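## Task

Play the chart with the four arms. A press of the green button sets the recorder's pen carriage going at once, and it makes one pass with no pauses. A pen inks its own coloured lane only while the key of that colour is pushed all the way down and the carriage is travelling; a partly pressed key may or may not ink. At the end, ink must cross the midline of each printed box, and no ink may lie outside any box. On the sheet's edge ruler, the pens begin at 68 mm and travel at 9.61 mm/s. Arm mounts in metres, with facing in degrees counter-clockwise from +x: arm1 at x=+0.65 y=+0.36 z=+0.74 facing -166; arm2 at x=+0.65 y=-0.36 z=+0.77 facing +169; arm3 at x=-0.65 y=+0.10 z=+0.76 facing +8; arm4 at x=-0.08 y=-0.65 z=+0.81 facing +98. A result that holds only because a robot is still keeping it in place at the end does not count.

## Robot and tools

Setup. Four identical i2rt Big YAM arms, arm1 to arm4, each with six revolute joints, a two-finger gripper and a wrist camera (arm1_cam_wrist ... arm4_cam_wrist). One fixed overhead camera, cam_sheet, views the recorder sheet. All positions share one scene frame: origin on the floor, +z up. The hand point is midway between the fingertips; its z axis runs along the fingers and the fingers open along its y axis. Reach is about 1.0 m from the joint1 axis.

Job. Press the green button to start the carriage (it makes one uninterrupted pass), then hold each coloured key fully down exactly while the pen crosses that colour's boxes on the sheet, and release outside them. Convert ruler millimetres to time using the start position and speed given in the task: time = (box position - start) / speed. The pass starts the moment the button goes down, so keys must be staged near their targets beforehand.

Tool execute_actions. Arguments: "actions", a list holding one action object or nothing; and optional "cameras", a list of names from arm1_cam_wrist, arm2_cam_wrist, arm3_cam_wrist, arm4_cam_wrist, cam_sheet, or "all" (omitted or null means all, [] means none; an unknown name rejects the call). The action object is keyed by arm name; each arm gets a "joints" object mapping joint names to absolute targets (not offsets). Names and ranges: joint1_rad -2.879 to 2.879 (rotation about the foot, positive counter-clockwise seen from above, 0 points the way the foot faces); joint2_rad 0 to 3.141 (shoulder, 0 upper arm pointing back about level, positive raises it up then forward); joint3_rad 0 to 3.019 (elbow, 0 folded, positive opens); joint4_rad -1.692 to 1.57 (hand pitch, positive tilts fingers up); joint5_rad -1.57 to 1.57 (hand yaw, positive to the arm's right); joint6_rad -2.094 to 2.094 (hand roll, positive clockwise seen from behind). Those are radians. gripper_m is fingertip separation in metres, 0 to 0.093. Tolerances counted as reached: ±0.045, 0.14, 0.09, 0.055, 0.03, 0.035 rad and ±0.003 m. Any arm or joint left out keeps its previous target and may still be pushing. All commanded motions begin together but finish at different times, and joints move at different speeds, so the hand can sweep wide between postures. An out-of-range value or unknown key rejects the whole call with no motion. An empty actions list just reports.

Tool wait: "seconds" 0 to 10; no new command, the scene keeps running, returns state and images.

Tool zoom_image: "camera" and "region" [x0, y0, x1, y1] in pixels of that camera's latest full image, origin top-left, at most 504 by 504. Useful for reading the ruler and ink on cam_sheet.

Tool read_manual: licence texts only. Tool finished_scene: "scene" number; ends that scene irreversibly and reports success; the next task comes in its result.

Results. Each returns per-arm state, joint_positions, and images in the order of the "pictures" line. joint_status gives how each commanded joint ended: "off_target" (resting away from target, maybe still pushing); "contact_stop" or "time_out" (target dropped, holds where it stopped; a timed-out joint may keep a target near its position, at most 0.375, 0.375, 0.113, 0.225, 0.075, 0.3 rad for joints 1 to 6, and keep pushing, listed in on_its_own); "not_followed" after a "joint command not followed" line with a "cause:" line, meaning a self/inter-arm clearance check blocked those arm targets (the gripper still moves, and blocked targets may be retried later). on_its_own lists uncommanded behaviour; "held at" means the held target, not the position. Sending a joint its reported position eases a push. Very small target changes may not move a joint. If a result reports a stop, later execution calls in the same reply are skipped.

Cameras. Calibration lines give K, distortion and T_world_to_cam per camera; cam_sheet may be off by a couple of degrees and millimetres; wrist camera poses derive from joint readings and inherit their errors.

Cautions. Arms never stop on contact and can press very hard: press keys only as deep as needed. Hard pressing between two arms fails the run; the clearance check ignores fingers, gripper housings and cameras and can be late, so keep arms apart. Sustained pushing or holding heats motors: MOTOR HOT appears from 85 °C; at 100 °C an OVER-TEMPERATURE FAULT drops that arm, and its joints read limit_stop_at_motor_heat (resend targets). Some heat carries into the next scene. Between calls and while you compose replies, robots hold their last command and the carriage keeps moving. Avoid drops, slams and hard hits; the final state must hold with nothing kept in place by a robot.

Each tool is called after "Emit:" as name(argument=value, ...) on one line, values as JSON.

## Session

Emit:
execute_actions(actions=[])

Scene clock: 0.00 s.
arm1.joint_positions: joint1_rad=-0.705 joint2_rad=+0.468 joint3_rad=+1.641 joint4_rad=-1.440 joint5_rad=+0.013 joint6_rad=+0.427 gripper_m=+0.094
arm1.joint_status: not commanded
arm1.hand: x=+0.5542 y=+0.4055 z=+1.3918 quat_wxyz=(+0.021, -0.719, +0.346, +0.602) (m; scene frame)
arm2.joint_positions: joint1_rad=-0.864 joint2_rad=+0.463 joint3_rad=+1.435 joint4_rad=-1.284 joint5_rad=-0.004 joint6_rad=-0.074 gripper_m=+0.095
arm2.joint_status: not commanded
arm2.hand: x=+0.5726 y=-0.2178 z=+1.3676 quat_wxyz=(-0.315, +0.711, -0.383, -0.498) (m; scene frame)
arm3.joint_positions: joint1_rad=+0.021 joint2_rad=+0.443 joint3_rad=+1.719 joint4_rad=-1.559 joint5_rad=+0.234 joint6_rad=-0.442 gripper_m=+0.095
arm3.joint_status: not commanded
arm3.hand: x=-0.5956 y=+0.0699 z=+1.4172 quat_wxyz=(-0.579, +0.170, -0.778, +0.177) (m; scene frame)
arm4.joint_positions: joint1_rad=+0.425 joint2_rad=+0.294 joint3_rad=+1.608 joint4_rad=-1.219 joint5_rad=-0.209 joint6_rad=-0.745 gripper_m=+0.094
arm4.joint_status: not commanded
arm4.hand: x=-0.1110 y=-0.6481 z=+1.5036 quat_wxyz=(-0.518, +0.673, -0.017, -0.528) (m; scene frame)
pictures: arm1_cam_wrist, arm2_cam_wrist, arm3_cam_wrist, arm4_cam_wrist, cam_sheet
Images, in order (width x height): arm1_cam_wrist 504x504, arm2_cam_wrist 504x504, arm3_cam_wrist 504x504, arm4_cam_wrist 504x504, cam_sheet 504x504.

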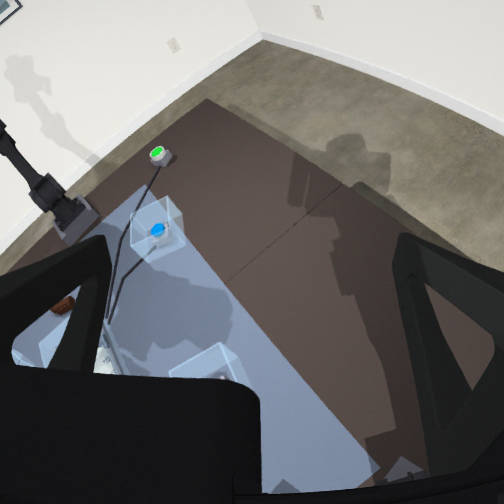

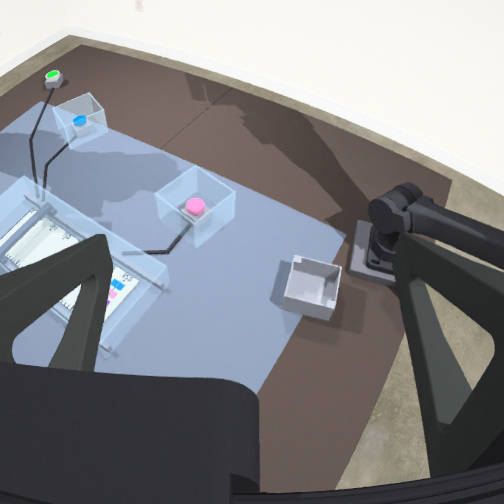

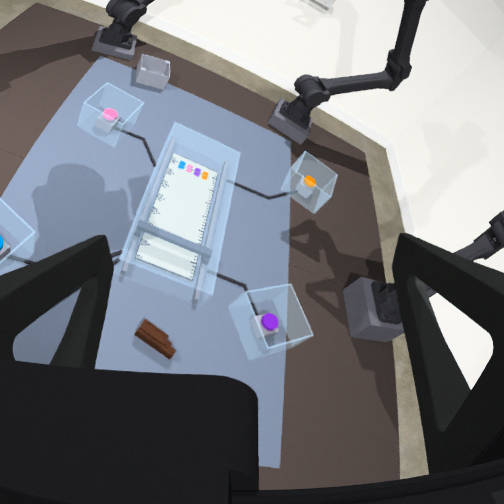

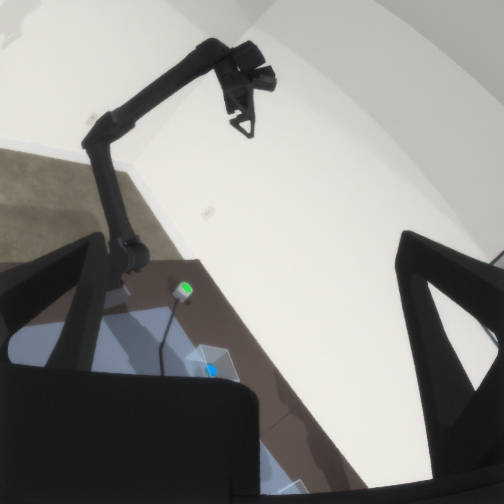

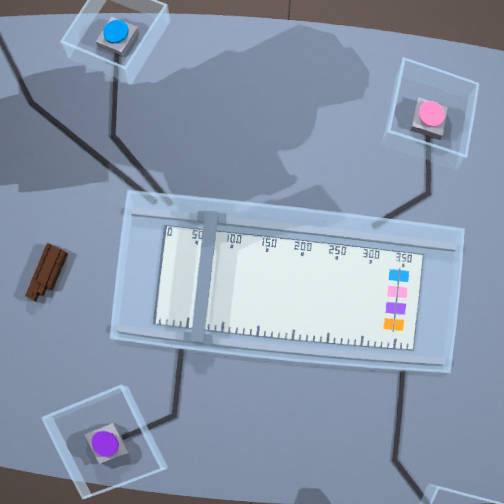

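Emit:
zoom_image(camera="cam_sheet", region=[140, 200, 480, 380])

Emit:
zoom_image(camera="cam_sheet", region=[340, 240, 440, 360])

Region (140, 200, 480, 380) of cam_sheet's 504x504 image, scaled by 1.482, with more detail than that image has; it fills the top 267 rows of this view, and the rest is white.

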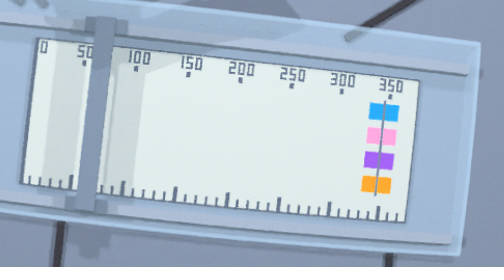

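Region (340, 240, 440, 360) of cam_sheet's 504x504 image, scaled by 4.200, with more detail than that image has.

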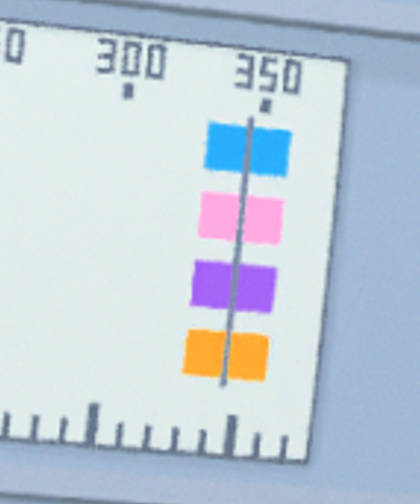

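Emit:
execute_actions(actions=[{"arm1":{"joints":{"joint1_rad":0.086,"joint2_rad":1.534,"joint3_rad":1.466,"joint4_rad":-1.503,"joint5_rad":0,"joint6_rad":0,"gripper_m":0}},"arm2":{"joints":{"joint1_rad":0.253,"joint2_rad":1.382,"joint3_rad":1.225,"joint4_rad":-1.414,"joint5_rad":0,"joint6_rad":0,"gripper_m":0}},"arm3":{"joints":{"joint1_rad":0.367,"joint2_rad":1.519,"joint3_rad":1.396,"joint4_rad":-1.448,"joint5_rad":0,"joint6_rad":0,"gripper_m":0}},"arm4":{"joints":{"joint1_rad":0.239,"joint2_rad":1.40,"joint3_rad":1.135,"joint4_rad":-1.306,"joint5_rad":0,"joint6_rad":0,"gripper_m":0}}}])

Scene clock: 57.87 s.
arm1.joint_positions: joint1_rad=+0.090 joint2_rad=+1.519 joint3_rad=+1.470 joint4_rad=-1.492 joint5_rad=+0.002 joint6_rad=+0.011 gripper_m=+0.001
arm1.joint_status: all done
arm1.hand: x=+0.2122 y=+0.2127 z=+0.9858 quat_wxyz=(-0.001, -0.988, -0.157, +0.008) (m; scene frame)
arm2.joint_positions: joint1_rad=+0.256 joint2_rad=+1.387 joint3_rad=+1.217 joint4_rad=-1.406 joint5_rad=+0.001 joint6_rad=-0.012 gripper_m=+0.001
arm2.joint_status: all done
arm2.hand: x=+0.2568 y=-0.3818 z=+0.9728 quat_wxyz=(-0.001, +0.999, +0.035, +0.001) (m; scene frame)
arm3.joint_positions: joint1_rad=+0.357 joint2_rad=+1.513 joint3_rad=+1.389 joint4_rad=-1.451 joint5_rad=+0.004 joint6_rad=-0.011 gripper_m=+0.001
arm3.joint_status: all done
arm3.hand: x=-0.2588 y=+0.3128 z=+0.9853 quat_wxyz=(+0.000, +0.252, -0.968, +0.004) (m; scene frame)
arm4.joint_positions: joint1_rad=+0.242 joint2_rad=+1.403 joint3_rad=+1.113 joint4_rad=-1.299 joint5_rad=-0.002 joint6_rad=-0.012 gripper_m=+0.001
arm4.joint_status: all done
arm4.hand: x=-0.2215 y=-0.2891 z=+0.9643 quat_wxyz=(+0.013, +0.831, -0.556, +0.005) (m; scene frame)
pictures: arm1_cam_wrist, arm2_cam_wrist, arm3_cam_wrist, arm4_cam_wrist, cam_sheet
camera_calibration (this result's frames):
arm1_cam_wrist: T_world_to_cam=[[-0.320023, 0.947403, -0.00354784, -0.127263], [0.780361, 0.265718, 0.566065, -0.77168], [0.537235, 0.178385, -0.824353, 0.786287], [0, 0, 0, 1]] pos_world=[0.139041, 0.185356, 1.08455]
arm2_cam_wrist: T_world_to_cam=[[-0.0416433, 0.999132, 0.000315163, 0.390099], [0.807277, 0.033461, 0.589224, -0.764447], [0.588702, 0.0247917, -0.80797, 0.765829], [0, 0, 0, 1]] pos_world=[0.18252, -0.383168, 1.06907]
arm3_cam_wrist: T_world_to_cam=[[0.483935, -0.875083, 0.00606787, 0.391161], [-0.706838, -0.386786, 0.592264, -0.640338], [-0.515933, -0.290906, -0.805721, 0.876817], [0, 0, 0, 1]] pos_world=[-0.189533, 0.349695, 1.08335]
arm4_cam_wrist: T_world_to_cam=[[0.92432, 0.381358, -0.014102, 0.326185], [0.309262, -0.726904, 0.613162, -0.729565], [0.223583, -0.571119, -0.789831, 0.771915], [0, 0, 0, 1]] pos_world=[-0.24846, -0.213861, 1.06162]
Images, in order (width x height): arm1_cam_wrist 504x504, arm2_cam_wrist 504x504, arm3_cam_wrist 504x504, arm4_cam_wrist 504x504, cam_sheet 504x504.

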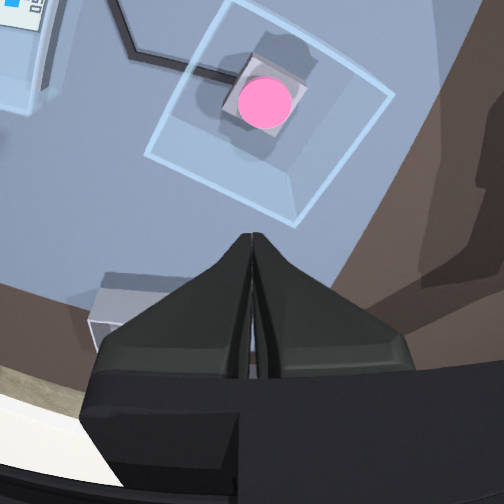

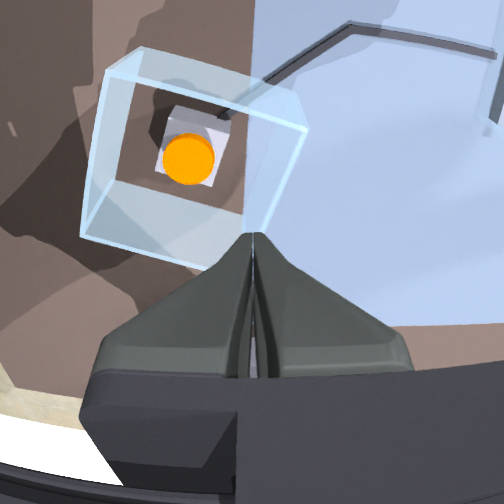

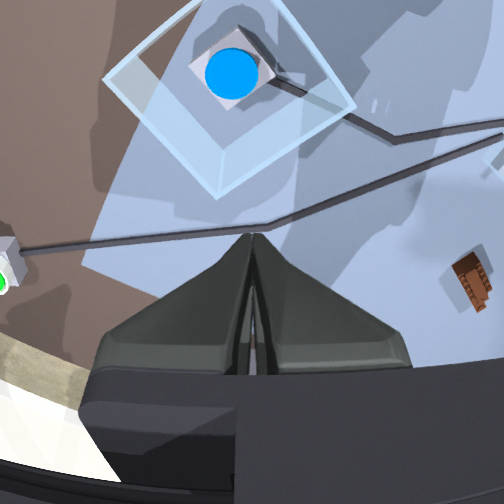

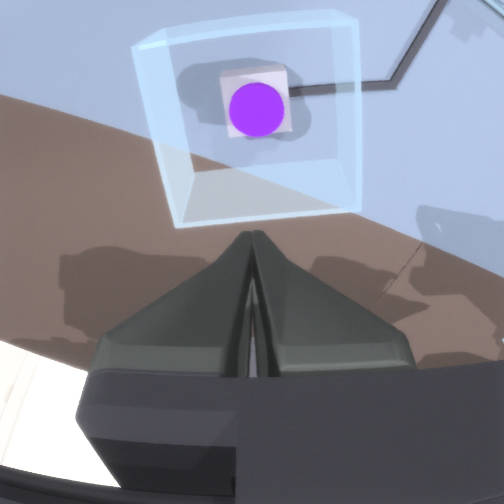

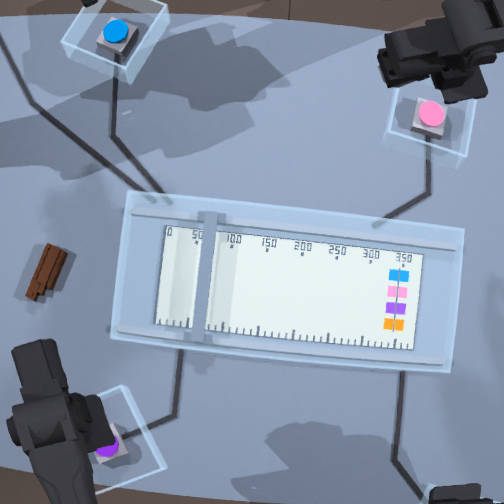

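Emit:
zoom_image(camera="arm4_cam_wrist", region=[100, 0, 400, 250])

Emit:
zoom_image(camera="arm2_cam_wrist", region=[50, 20, 350, 290])

Emit:
zoom_image(camera="arm1_cam_wrist", region=[120, 0, 420, 250])

Region (100, 0, 400, 250) of arm4_cam_wrist's 504x504 image, scaled by 1.680, with more detail than that image has.

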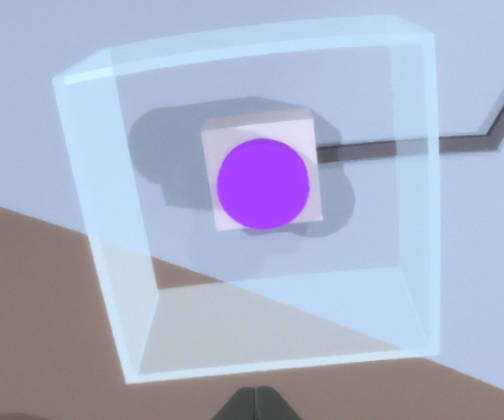

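Region (50, 20, 350, 290) of arm2_cam_wrist's 504x504 image, scaled by 1.680, with more detail than that image has; it fills the top 454 rows of this view, and the rest is white.

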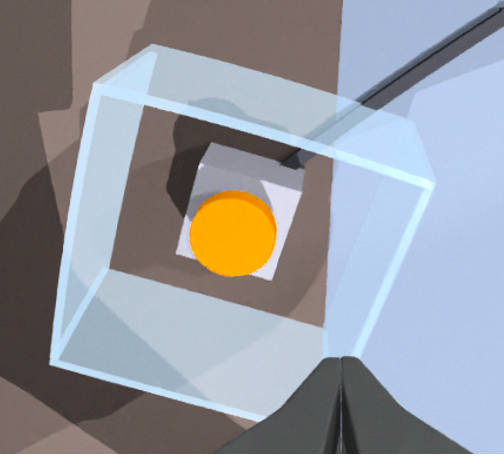

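Region (120, 0, 420, 250) of arm1_cam_wrist's 504x504 image, scaled by 1.680, with more detail than that image has.

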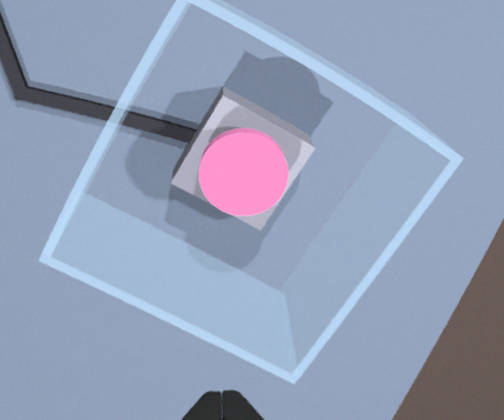

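Emit:
execute_actions(actions=[{"arm1":{"joints":{"joint1_rad":0.079,"joint2_rad":1.613,"joint3_rad":1.265,"joint4_rad":-1.223}},"arm2":{"joints":{"joint1_rad":0.373,"joint2_rad":1.368,"joint3_rad":0.908,"joint4_rad":-1.112}},"arm3":{"joints":{"joint1_rad":0.389,"joint2_rad":1.631,"joint3_rad":1.231,"joint4_rad":-1.171}},"arm4":{"joints":{"joint1_rad":0.231,"joint2_rad":1.48,"joint3_rad":0.92,"joint4_rad":-1.011}}}])

Scene clock: 79.80 s.
arm1.joint_positions: joint1_rad=+0.090 joint2_rad=+1.612 joint3_rad=+1.266 joint4_rad=-1.234 joint5_rad=+0.002 joint6_rad=+0.011 gripper_m=+0.001
arm1.joint_status: all done
arm1.hand: x=+0.2102 y=+0.2119 z=+0.8690 quat_wxyz=(+0.002, -0.987, -0.157, -0.010) (m; scene frame)
arm2.joint_positions: joint1_rad=+0.381 joint2_rad=+1.368 joint3_rad=+0.898 joint4_rad=-1.121 joint5_rad=+0.001 joint6_rad=-0.012 gripper_m=+0.001
arm2.joint_status: all done
arm2.hand: x=+0.3082 y=-0.4224 z=+0.8647 quat_wxyz=(-0.001, +0.995, +0.097, +0.008) (m; scene frame)
arm3.joint_positions: joint1_rad=+0.379 joint2_rad=+1.639 joint3_rad=+1.221 joint4_rad=-1.182 joint5_rad=+0.004 joint6_rad=-0.011 gripper_m=+0.001
arm3.joint_status: all done
arm3.hand: x=-0.2533 y=+0.3264 z=+0.8685 quat_wxyz=(+0.012, +0.262, -0.965, +0.008) (m; scene frame)
arm4.joint_positions: joint1_rad=+0.242 joint2_rad=+1.492 joint3_rad=+0.903 joint4_rad=-1.020 joint5_rad=-0.002 joint6_rad=-0.011 gripper_m=+0.001
arm4.joint_status: all done
arm4.hand: x=-0.2154 y=-0.3078 z=+0.8597 quat_wxyz=(+0.019, +0.831, -0.556, +0.013) (m; scene frame)
pictures: arm1_cam_wrist, arm2_cam_wrist, arm3_cam_wrist, arm4_cam_wrist, cam_sheet
camera_calibration (this result's frames):
arm1_cam_wrist: T_world_to_cam=[[-0.319948, 0.947429, -0.0034946, -0.127573], [0.759335, 0.258631, 0.597093, -0.724776], [0.566607, 0.188385, -0.802164, 0.663612], [0, 0, 0, 1]] pos_world=[0.133524, 0.183301, 0.964639]
arm2_cam_wrist: T_world_to_cam=[[-0.165638, 0.986186, 0.000931306, 0.465001], [0.788849, 0.131927, 0.60026, -0.703086], [0.591845, 0.100161, -0.799804, 0.673072], [0, 0, 0, 1]] pos_world=[0.233296, -0.433237, 0.959927]
arm3_cam_wrist: T_world_to_cam=[[0.502234, -0.864711, 0.00596717, 0.402434], [-0.684815, -0.393516, 0.613329, -0.572431], [-0.528005, -0.312121, -0.789805, 0.779547], [0, 0, 0, 1]] pos_world=[-0.182521, 0.366042, 0.964377]
arm4_cam_wrist: T_world_to_cam=[[0.924611, 0.380642, -0.0143277, 0.326276], [0.304168, -0.715161, 0.629307, -0.692279], [0.229294, -0.586222, -0.777025, 0.662794], [0, 0, 0, 1]] pos_world=[-0.243084, -0.23074, 0.955338]
Images, in order (width x height): arm1_cam_wrist 504x504, arm2_cam_wrist 504x504, arm3_cam_wrist 504x504, arm4_cam_wrist 504x504, cam_sheet 504x504.

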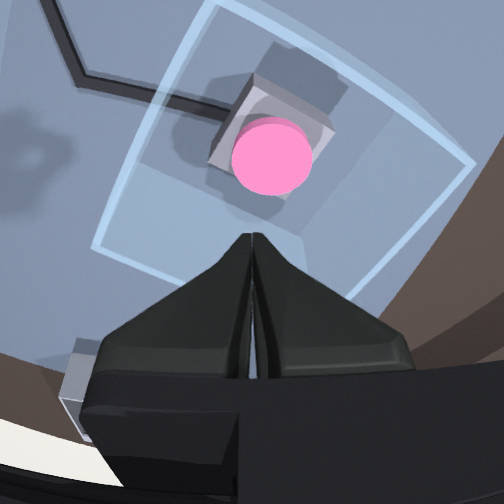

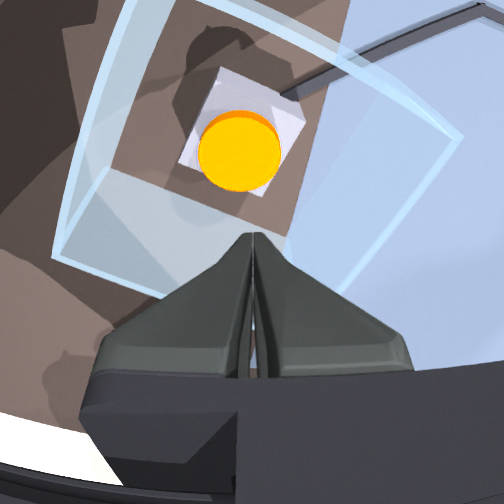

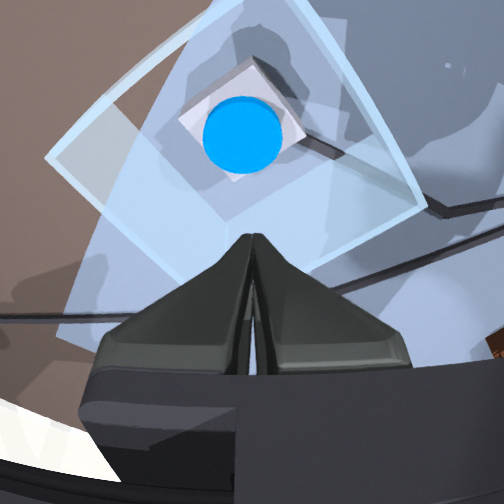

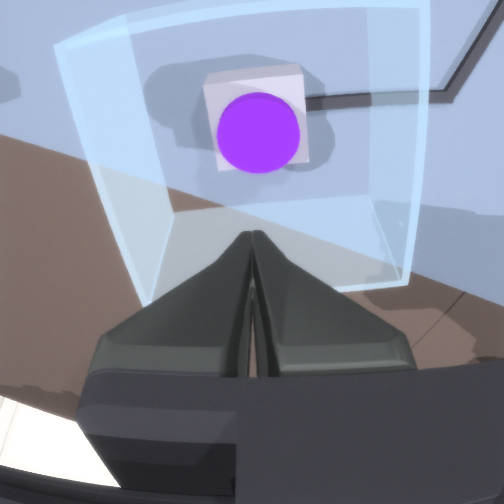

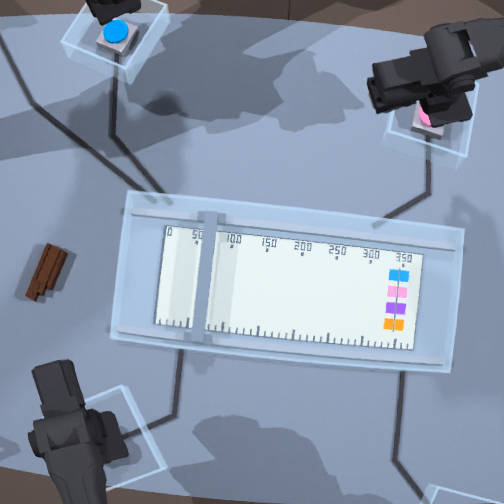

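Emit:
execute_actions(actions=[{"arm1":{"joints":{"joint1_rad":0.079,"joint2_rad":1.694,"joint3_rad":1.158,"joint4_rad":-1.035}},"arm2":{"joints":{"joint2_rad":1.484,"joint3_rad":0.798,"joint4_rad":-0.885}},"arm3":{"joints":{"joint2_rad":1.736,"joint3_rad":1.13,"joint4_rad":-0.965}},"arm4":{"joints":{"joint2_rad":1.627,"joint3_rad":0.841,"joint4_rad":-0.785}}}])

Scene clock: 98.43 s.
arm1.joint_positions: joint1_rad=+0.090 joint2_rad=+1.684 joint3_rad=+1.163 joint4_rad=-1.046 joint5_rad=+0.002 joint6_rad=+0.011 gripper_m=+0.001
arm1.joint_status: all done
arm1.hand: x=+0.2091 y=+0.2114 z=+0.8013 quat_wxyz=(+0.001, -0.988, -0.157, -0.004) (m; scene frame)
arm2.joint_positions: joint1_rad=+0.381 joint2_rad=+1.491 joint3_rad=+0.784 joint4_rad=-0.894 joint5_rad=+0.001 joint6_rad=-0.012 gripper_m=+0.001
arm2.joint_status: all done
arm2.hand: x=+0.3134 y=-0.4214 z=+0.7876 quat_wxyz=(-0.002, +0.995, +0.097, +0.014) (m; scene frame)
arm3.joint_positions: joint1_rad=+0.379 joint2_rad=+1.743 joint3_rad=+1.126 joint4_rad=-0.976 joint5_rad=+0.004 joint6_rad=-0.011 gripper_m=+0.001
arm3.joint_status: all done
arm3.hand: x=-0.2507 y=+0.3275 z=+0.7911 quat_wxyz=(+0.009, +0.262, -0.965, +0.007) (m; scene frame)
arm4.joint_positions: joint1_rad=+0.242 joint2_rad=+1.641 joint3_rad=+0.831 joint4_rad=-0.794 joint5_rad=-0.002 joint6_rad=-0.011 gripper_m=+0.001
arm4.joint_status: all done
arm4.hand: x=-0.2176 y=-0.3051 z=+0.7856 quat_wxyz=(+0.017, +0.831, -0.556, +0.011) (m; scene frame)
pictures: arm1_cam_wrist, arm2_cam_wrist, arm3_cam_wrist, arm4_cam_wrist, cam_sheet
camera_calibration (this result's frames):
arm1_cam_wrist: T_world_to_cam=[[-0.319974, 0.94742, -0.00351304, -0.127688], [0.76661, 0.261083, 0.586639, -0.67712], [0.556711, 0.185016, -0.809841, 0.618968], [0, 0, 0, 1]] pos_world=[0.133644, 0.18324, 0.898042]
arm2_cam_wrist: T_world_to_cam=[[-0.165647, 0.986184, 0.0011079, 0.464833], [0.782271, 0.130712, 0.60907, -0.666434], [0.600511, 0.101757, -0.793116, 0.600866], [0, 0, 0, 1]] pos_world=[0.237503, -0.432443, 0.881946]
arm3_cam_wrist: T_world_to_cam=[[0.50222, -0.864719, 0.00601443, 0.40253], [-0.689044, -0.395968, 0.606983, -0.518024], [-0.522488, -0.308983, -0.794692, 0.724413], [0, 0, 0, 1]] pos_world=[-0.180603, 0.366786, 0.887696]
arm4_cam_wrist: T_world_to_cam=[[0.924611, 0.380646, -0.0142579, 0.32614], [0.305524, -0.718741, 0.624553, -0.640065], [0.227486, -0.581825, -0.780852, 0.611285], [0, 0, 0, 1]] pos_world=[-0.245056, -0.228524, 0.881728]
Images, in order (width x height): arm1_cam_wrist 504x504, arm2_cam_wrist 504x504, arm3_cam_wrist 504x504, arm4_cam_wrist 504x504, cam_sheet 504x504.

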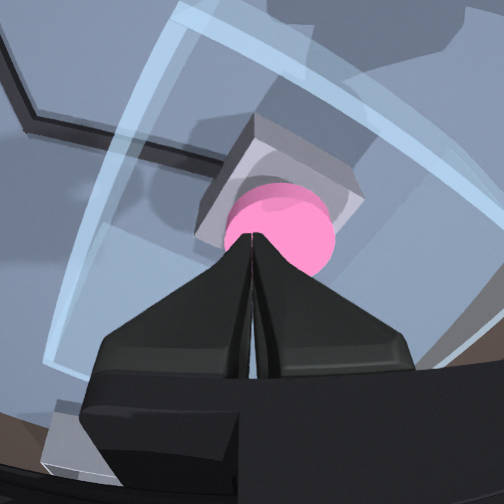

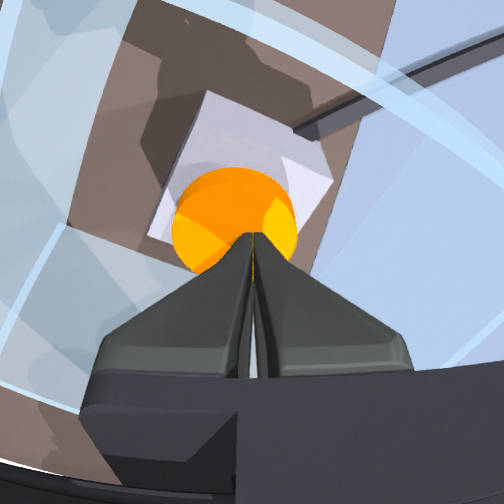

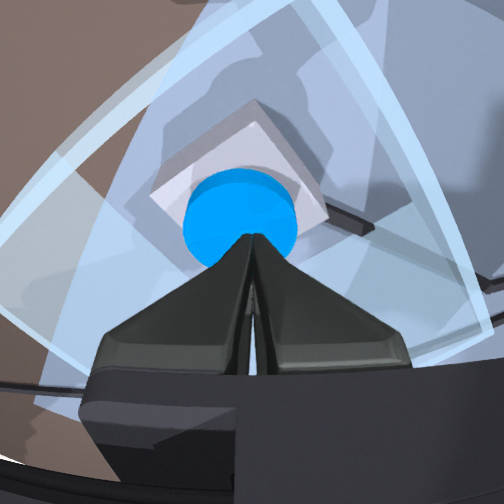

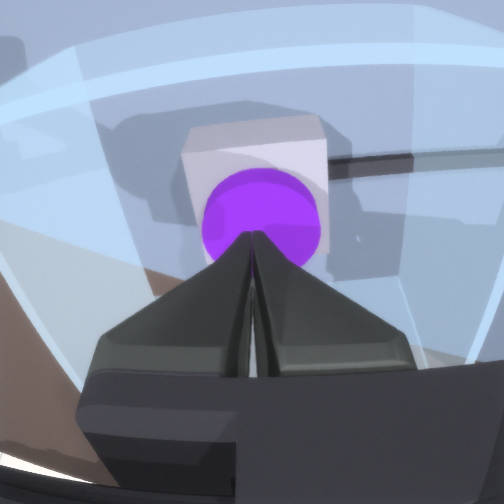

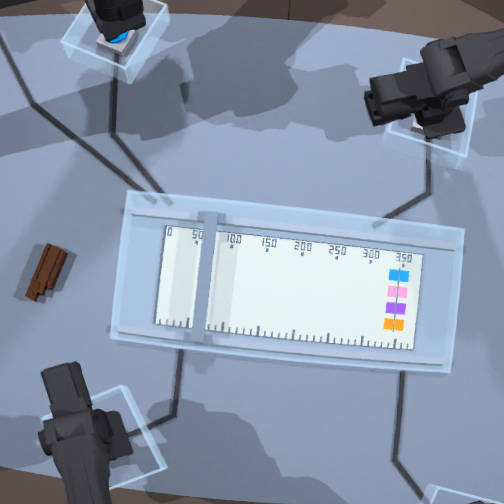

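Emit:
execute_actions(actions=[{"arm1":{"joints":{"joint1_rad":0.062}},"arm2":{"joints":{"joint1_rad":0.402}}}], cameras=[])

Emit:
execute_actions(actions=[{"arm1":{"joints":{"joint2_rad":1.739,"joint3_rad":1.112,"joint4_rad":-0.94}},"arm2":{"joints":{"joint2_rad":1.549,"joint3_rad":0.753,"joint4_rad":-0.795}},"arm3":{"joints":{"joint2_rad":1.791,"joint3_rad":1.095,"joint4_rad":-0.89}},"arm4":{"joints":{"joint2_rad":1.699,"joint3_rad":0.811,"joint4_rad":-0.71}}}])

Scene clock: 105.67 s.
arm1.joint_positions: joint1_rad=+0.071 joint2_rad=+1.684 joint3_rad=+1.163 joint4_rad=-1.046 joint5_rad=+0.002 joint6_rad=+0.011 gripper_m=+0.001
arm1.joint_status: all done
arm1.hand: x=+0.2064 y=+0.2197 z=+0.8013 quat_wxyz=(+0.001, -0.989, -0.148, -0.004) (m; scene frame)
arm2.joint_positions: joint1_rad=+0.394 joint2_rad=+1.491 joint3_rad=+0.784 joint4_rad=-0.894 joint5_rad=+0.001 joint6_rad=-0.012 gripper_m=+0.001
arm2.joint_status: all done
arm2.hand: x=+0.3142 y=-0.4258 z=+0.7876 quat_wxyz=(-0.002, +0.995, +0.103, +0.014) (m; scene frame)
arm3.joint_positions: joint1_rad=+0.379 joint2_rad=+1.743 joint3_rad=+1.126 joint4_rad=-0.976 joint5_rad=+0.004 joint6_rad=-0.011 gripper_m=+0.001
arm3.joint_status: not commanded
arm3.hand: x=-0.2507 y=+0.3275 z=+0.7911 quat_wxyz=(+0.009, +0.262, -0.965, +0.007) (m; scene frame)
arm4.joint_positions: joint1_rad=+0.242 joint2_rad=+1.641 joint3_rad=+0.831 joint4_rad=-0.794 joint5_rad=-0.002 joint6_rad=-0.011 gripper_m=+0.001
arm4.joint_status: not commanded
arm4.hand: x=-0.2176 y=-0.3051 z=+0.7856 quat_wxyz=(+0.017, +0.831, -0.556, +0.011) (m; scene frame)
pictures: none
No camera images: the call's "cameras" was empty. Leave "cameras" out to get every camera's image.

Scene clock: 106.40 s.
arm1.joint_positions: joint1_rad=+0.071 joint2_rad=+1.703 joint3_rad=+1.127 joint4_rad=-0.960 joint5_rad=+0.002 joint6_rad=+0.011 gripper_m=+0.001
arm1.joint_status: all done
arm1.hand: x=+0.2032 y=+0.2186 z=+0.7811 quat_wxyz=(-0.001, -0.989, -0.148, +0.011) (m; scene frame)
arm2.joint_positions: joint1_rad=+0.394 joint2_rad=+1.503 joint3_rad=+0.770 joint4_rad=-0.837 joint5_rad=+0.001 joint6_rad=-0.012 gripper_m=+0.001
arm2.joint_status: all done
arm2.hand: x=+0.3085 y=-0.4269 z=+0.7797 quat_wxyz=(+0.000, +0.995, +0.103, -0.002) (m; scene frame)
arm3.joint_positions: joint1_rad=+0.379 joint2_rad=+1.768 joint3_rad=+1.104 joint4_rad=-0.907 joint5_rad=+0.004 joint6_rad=-0.011 gripper_m=+0.001
arm3.joint_status: all done
arm3.hand: x=-0.2472 y=+0.3294 z=+0.7733 quat_wxyz=(-0.002, +0.262, -0.965, +0.004) (m; scene frame)
arm4.joint_positions: joint1_rad=+0.242 joint2_rad=+1.673 joint3_rad=+0.816 joint4_rad=-0.727 joint5_rad=-0.002 joint6_rad=-0.011 gripper_m=+0.001
arm4.joint_status: all done
arm4.hand: x=-0.2191 y=-0.3020 z=+0.7699 quat_wxyz=(+0.011, +0.831, -0.557, +0.002) (m; scene frame)
pictures: arm1_cam_wrist, arm2_cam_wrist, arm3_cam_wrist, arm4_cam_wrist, cam_sheet
camera_calibration (this result's frames):
arm1_cam_wrist: T_world_to_cam=[[-0.302635, 0.953101, -0.0033088, -0.141399], [0.787995, 0.252159, 0.561676, -0.64553], [0.536168, 0.167375, -0.827351, 0.626313], [0, 0, 0, 1]] pos_world=[0.130073, 0.192714, 0.880292]
arm2_cam_wrist: T_world_to_cam=[[-0.178404, 0.983957, 0.00063714, 0.472798], [0.799255, 0.144537, 0.583353, -0.63635], [0.573902, 0.104582, -0.812219, 0.622414], [0, 0, 0, 1]] pos_world=[0.23575, -0.43833, 0.876452]
arm3_cam_wrist: T_world_to_cam=[[0.50218, -0.864741, 0.0061465, 0.402438], [-0.700686, -0.402722, 0.588944, -0.490762], [-0.506809, -0.300062, -0.808151, 0.723949], [0, 0, 0, 1]] pos_world=[-0.179062, 0.367594, 0.871618]
arm4_cam_wrist: T_world_to_cam=[[0.924756, 0.380302, -0.0140247, 0.325841], [0.30957, -0.730306, 0.60895, -0.618257], [0.221342, -0.567472, -0.793085, 0.6136], [0, 0, 0, 1]] pos_world=[-0.245746, -0.227234, 0.867694]
Images, in order (width x height): arm1_cam_wrist 504x504, arm2_cam_wrist 504x504, arm3_cam_wrist 504x504, arm4_cam_wrist 504x504, cam_sheet 504x504.

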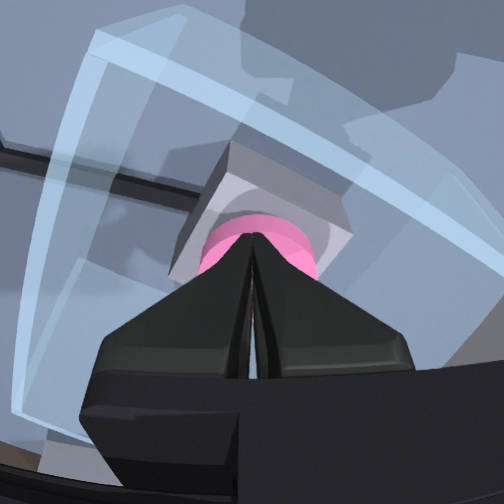

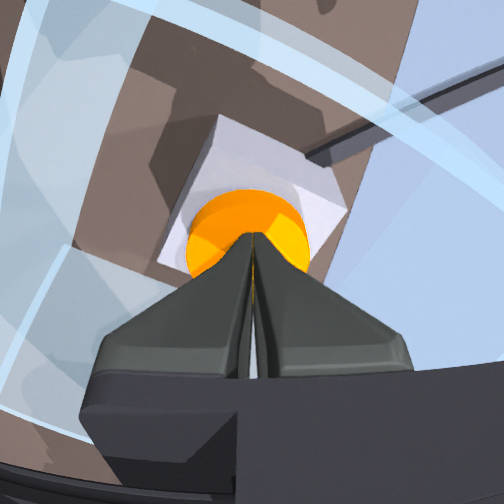

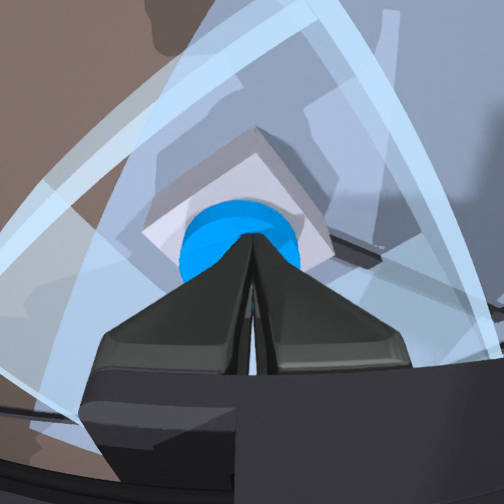

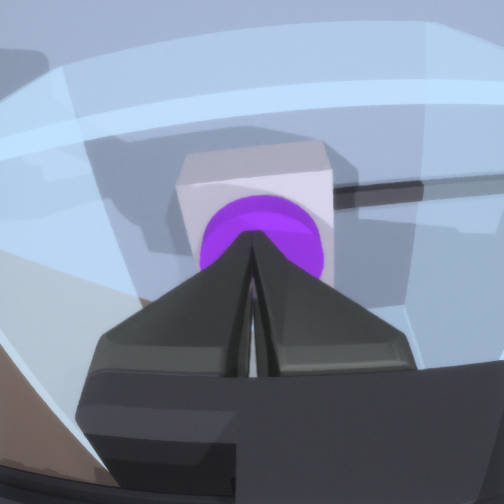

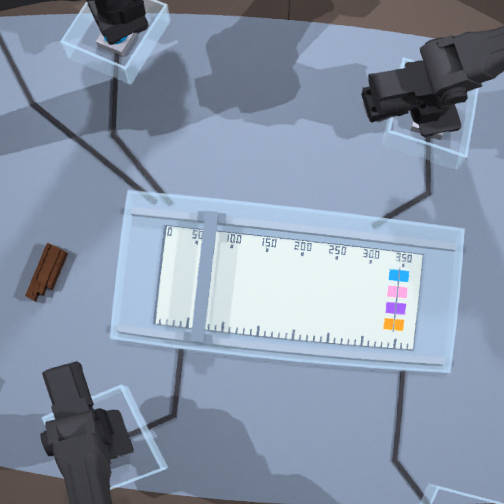

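Emit:
execute_actions(actions=[], cameras=["arm2_cam_wrist","arm4_cam_wrist"])

Scene clock: 108.27 s.
arm1.joint_positions: joint1_rad=+0.071 joint2_rad=+1.703 joint3_rad=+1.127 joint4_rad=-0.960 joint5_rad=+0.002 joint6_rad=+0.011 gripper_m=+0.001
arm1.joint_status: all done
arm1.hand: x=+0.2032 y=+0.2186 z=+0.7811 quat_wxyz=(-0.001, -0.989, -0.148, +0.011) (m; scene frame)
arm2.joint_positions: joint1_rad=+0.394 joint2_rad=+1.503 joint3_rad=+0.770 joint4_rad=-0.837 joint5_rad=+0.001 joint6_rad=-0.012 gripper_m=+0.001
arm2.joint_status: all done
arm2.hand: x=+0.3085 y=-0.4269 z=+0.7797 quat_wxyz=(+0.000, +0.995, +0.103, -0.002) (m; scene frame)
arm3.joint_positions: joint1_rad=+0.379 joint2_rad=+1.768 joint3_rad=+1.104 joint4_rad=-0.907 joint5_rad=+0.004 joint6_rad=-0.011 gripper_m=+0.001
arm3.joint_status: all done
arm3.hand: x=-0.2472 y=+0.3294 z=+0.7733 quat_wxyz=(-0.002, +0.262, -0.965, +0.004) (m; scene frame)
arm4.joint_positions: joint1_rad=+0.242 joint2_rad=+1.673 joint3_rad=+0.816 joint4_rad=-0.727 joint5_rad=-0.002 joint6_rad=-0.011 gripper_m=+0.001
arm4.joint_status: all done
arm4.hand: x=-0.2191 y=-0.3020 z=+0.7699 quat_wxyz=(+0.011, +0.831, -0.557, +0.002) (m; scene frame)
pictures: arm2_cam_wrist, arm4_cam_wrist
camera_calibration (this result's frames):
arm2_cam_wrist: T_world_to_cam=[[-0.178404, 0.983957, 0.00063714, 0.472798], [0.799255, 0.144537, 0.583353, -0.63635], [0.573902, 0.104582, -0.812219, 0.622414], [0, 0, 0, 1]] pos_world=[0.23575, -0.43833, 0.876452]
arm4_cam_wrist: T_world_to_cam=[[0.924756, 0.380302, -0.0140247, 0.325841], [0.30957, -0.730306, 0.60895, -0.618257], [0.221342, -0.567472, -0.793085, 0.6136], [0, 0, 0, 1]] pos_world=[-0.245746, -0.227234, 0.867694]
Images, in order (width x height): arm2_cam_wrist 504x504, arm4_cam_wrist 504x504.

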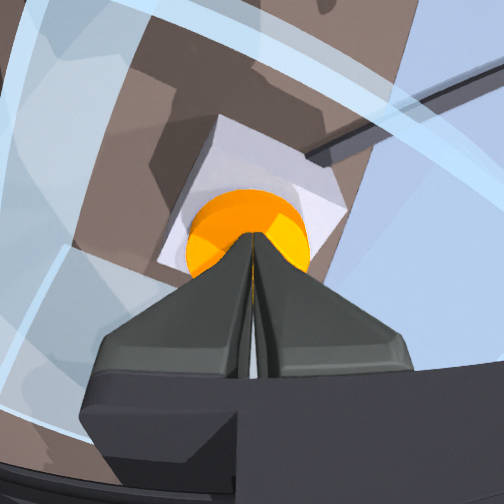

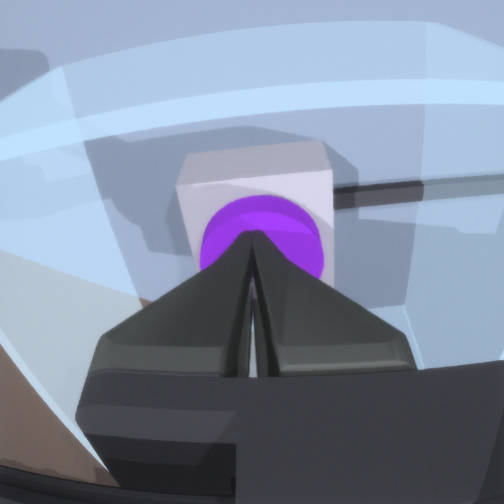

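Emit:
execute_actions(actions=[{"arm1":{"joints":{"joint2_rad":1.80}},"arm2":{"joints":{"joint2_rad":1.61}},"arm3":{"joints":{"joint2_rad":1.85}},"arm4":{"joints":{"joint2_rad":1.76}}}])

Emit:
wait(seconds=1)

Scene clock: 113.23 s.
arm1.joint_positions: joint1_rad=+0.071 joint2_rad=+1.707 joint3_rad=+1.127 joint4_rad=-0.960 joint5_rad=+0.002 joint6_rad=+0.011 gripper_m=+0.001
arm1.joint_status: all done
arm1.hand: x=+0.2035 y=+0.2187 z=+0.7796 quat_wxyz=(-0.001, -0.989, -0.148, +0.009) (m; scene frame)
arm2.joint_positions: joint1_rad=+0.394 joint2_rad=+1.506 joint3_rad=+0.770 joint4_rad=-0.837 joint5_rad=+0.001 joint6_rad=-0.012 gripper_m=+0.001
arm2.joint_status: all done
arm2.hand: x=+0.3088 y=-0.4268 z=+0.7787 quat_wxyz=(-0.001, +0.995, +0.103, -0.001) (m; scene frame)
arm3.joint_positions: joint1_rad=+0.379 joint2_rad=+1.773 joint3_rad=+1.104 joint4_rad=-0.907 joint5_rad=+0.004 joint6_rad=-0.011 gripper_m=+0.001
arm3.joint_status: all done
arm3.hand: x=-0.2476 y=+0.3292 z=+0.7713 quat_wxyz=(+0.000, +0.262, -0.965, +0.004) (m; scene frame)
arm4.joint_positions: joint1_rad=+0.242 joint2_rad=+1.676 joint3_rad=+0.816 joint4_rad=-0.727 joint5_rad=-0.002 joint6_rad=-0.010 gripper_m=+0.001
arm4.joint_status: all done
arm4.hand: x=-0.2189 y=-0.3025 z=+0.7690 quat_wxyz=(+0.012, +0.831, -0.557, +0.004) (m; scene frame)
pictures: arm1_cam_wrist, arm2_cam_wrist, arm3_cam_wrist, arm4_cam_wrist, cam_sheet
camera_calibration (this result's frames):
arm1_cam_wrist: T_world_to_cam=[[-0.302628, 0.953103, -0.00330548, -0.141407], [0.786152, 0.251576, 0.564513, -0.646648], [0.538871, 0.168239, -0.825418, 0.622623], [0, 0, 0, 1]] pos_world=[0.130056, 0.192707, 0.878497]
arm2_cam_wrist: T_world_to_cam=[[-0.178405, 0.983957, 0.0006859, 0.472755], [0.797505, 0.144191, 0.585828, -0.637598], [0.576331, 0.105062, -0.810435, 0.61946], [0, 0, 0, 1]] pos_world=[0.235815, -0.438317, 0.875231]
arm3_cam_wrist: T_world_to_cam=[[0.502188, -0.864737, 0.00612196, 0.402464], [-0.698542, -0.401478, 0.59233, -0.492441], [-0.509752, -0.301737, -0.805672, 0.71995], [0, 0, 0, 1]] pos_world=[-0.179107, 0.367557, 0.869267]
arm4_cam_wrist: T_world_to_cam=[[0.924901, 0.379948, -0.0140509, 0.325792], [0.308628, -0.728679, 0.611372, -0.61969], [0.222051, -0.569795, -0.791219, 0.610545], [0, 0, 0, 1]] pos_world=[-0.245644, -0.227453, 0.866513]
Images, in order (width x height): arm1_cam_wrist 504x504, arm2_cam_wrist 504x504, arm3_cam_wrist 504x504, arm4_cam_wrist 504x504, cam_sheet 504x504.

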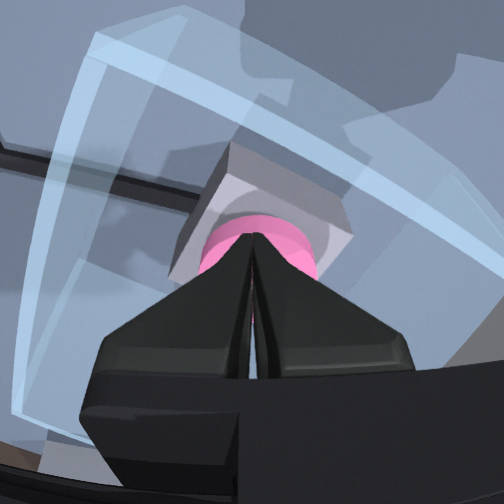

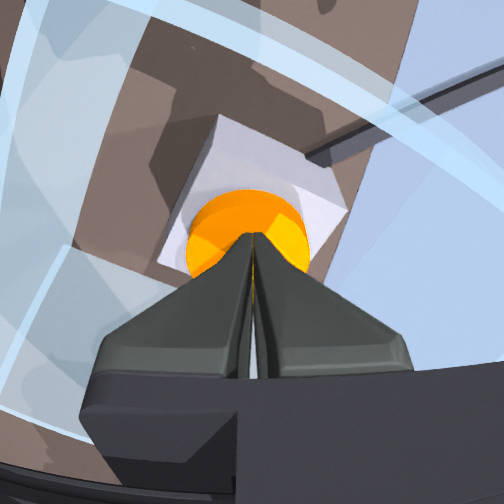

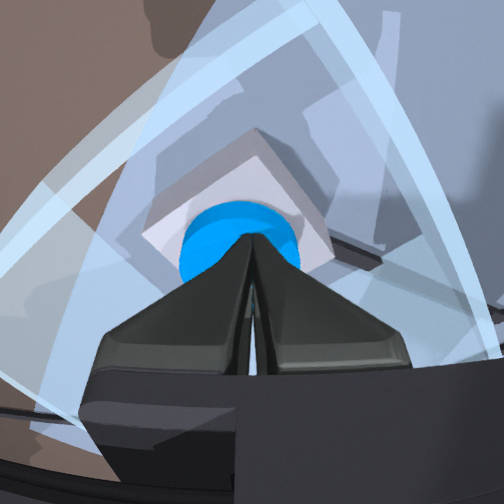

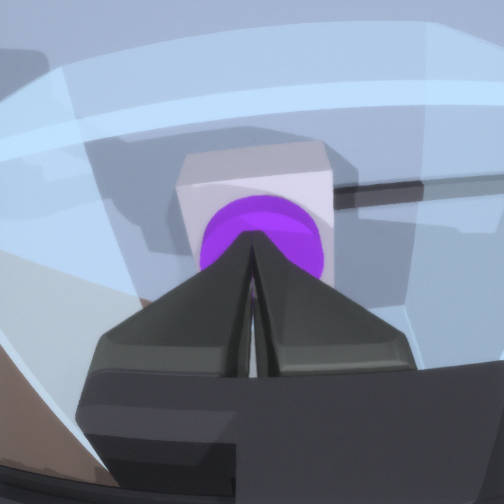

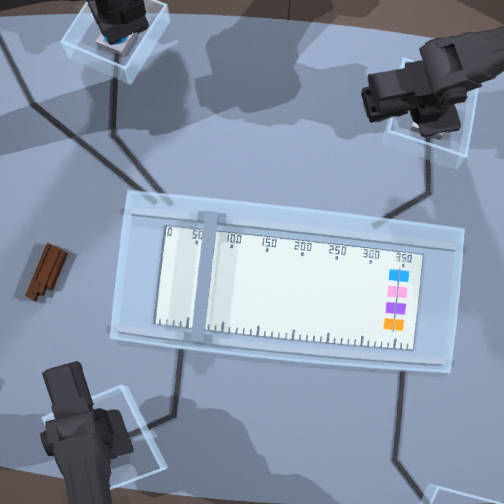

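Scene clock: 114.23 s.
arm1.joint_positions: joint1_rad=+0.071 joint2_rad=+1.707 joint3_rad=+1.127 joint4_rad=-0.960 joint5_rad=+0.002 joint6_rad=+0.011 gripper_m=+0.001
arm1.joint_status: all done
arm1.hand: x=+0.2035 y=+0.2187 z=+0.7796 quat_wxyz=(-0.001, -0.989, -0.148, +0.009) (m; scene frame)
arm2.joint_positions: joint1_rad=+0.394 joint2_rad=+1.506 joint3_rad=+0.770 joint4_rad=-0.837 joint5_rad=+0.001 joint6_rad=-0.012 gripper_m=+0.001
arm2.joint_status: all done
arm2.hand: x=+0.3088 y=-0.4268 z=+0.7787 quat_wxyz=(-0.001, +0.995, +0.103, -0.001) (m; scene frame)
arm3.joint_positions: joint1_rad=+0.379 joint2_rad=+1.773 joint3_rad=+1.104 joint4_rad=-0.907 joint5_rad=+0.004 joint6_rad=-0.011 gripper_m=+0.001
arm3.joint_status: all done
arm3.hand: x=-0.2476 y=+0.3292 z=+0.7713 quat_wxyz=(+0.000, +0.262, -0.965, +0.004) (m; scene frame)
arm4.joint_positions: joint1_rad=+0.242 joint2_rad=+1.676 joint3_rad=+0.816 joint4_rad=-0.727 joint5_rad=-0.002 joint6_rad=-0.010 gripper_m=+0.001
arm4.joint_status: all done
arm4.hand: x=-0.2189 y=-0.3025 z=+0.7690 quat_wxyz=(+0.012, +0.831, -0.557, +0.004) (m; scene frame)
wait: 1.00 s; at rest by 0.27 s
pictures: arm1_cam_wrist, arm2_cam_wrist, arm3_cam_wrist, arm4_cam_wrist, cam_sheet
camera_calibration (this result's frames):
arm1_cam_wrist: T_world_to_cam=[[-0.302628, 0.953103, -0.00330548, -0.141407], [0.786152, 0.251576, 0.564513, -0.646648], [0.538871, 0.168239, -0.825418, 0.622623], [0, 0, 0, 1]] pos_world=[0.130056, 0.192707, 0.878497]
arm2_cam_wrist: T_world_to_cam=[[-0.178405, 0.983957, 0.0006859, 0.472755], [0.797505, 0.144191, 0.585828, -0.637598], [0.576331, 0.105062, -0.810435, 0.61946], [0, 0, 0, 1]] pos_world=[0.235815, -0.438317, 0.875231]
arm3_cam_wrist: T_world_to_cam=[[0.502188, -0.864737, 0.00612196, 0.402464], [-0.698542, -0.401478, 0.59233, -0.492441], [-0.509752, -0.301737, -0.805672, 0.71995], [0, 0, 0, 1]] pos_world=[-0.179107, 0.367557, 0.869267]
arm4_cam_wrist: T_world_to_cam=[[0.924901, 0.379948, -0.0140509, 0.325792], [0.308628, -0.728679, 0.611372, -0.61969], [0.222051, -0.569795, -0.791219, 0.610545], [0, 0, 0, 1]] pos_world=[-0.245644, -0.227453, 0.866513]
Images, in order (width x height): arm1_cam_wrist 504x504, arm2_cam_wrist 504x504, arm3_cam_wrist 504x504, arm4_cam_wrist 504x504, cam_sheet 504x504.

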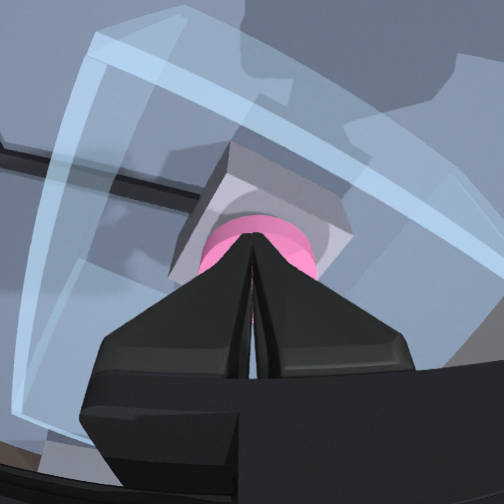

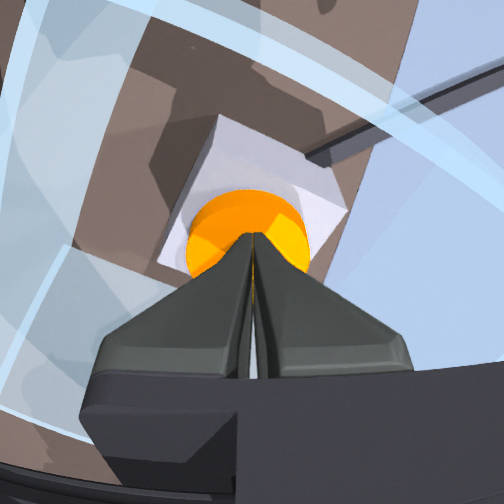

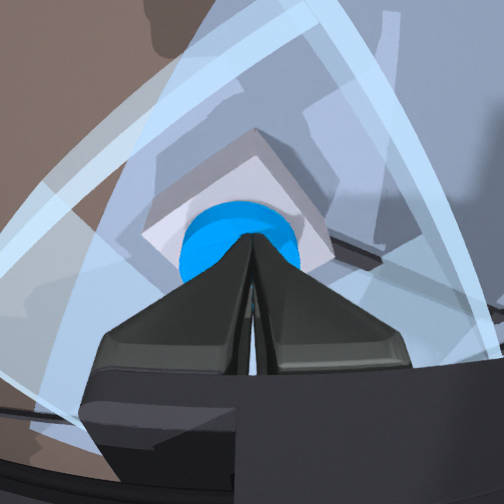

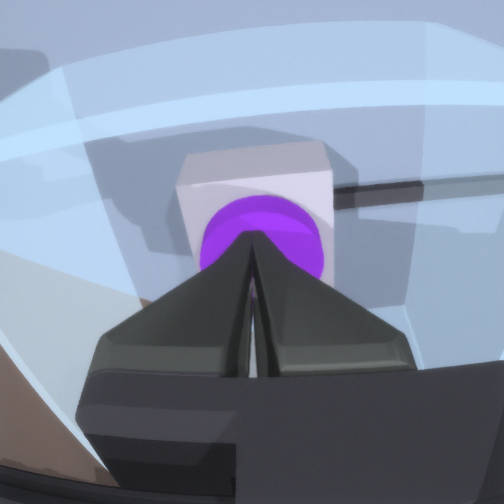

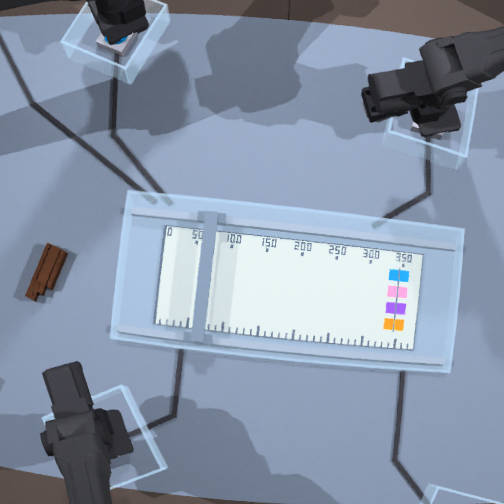

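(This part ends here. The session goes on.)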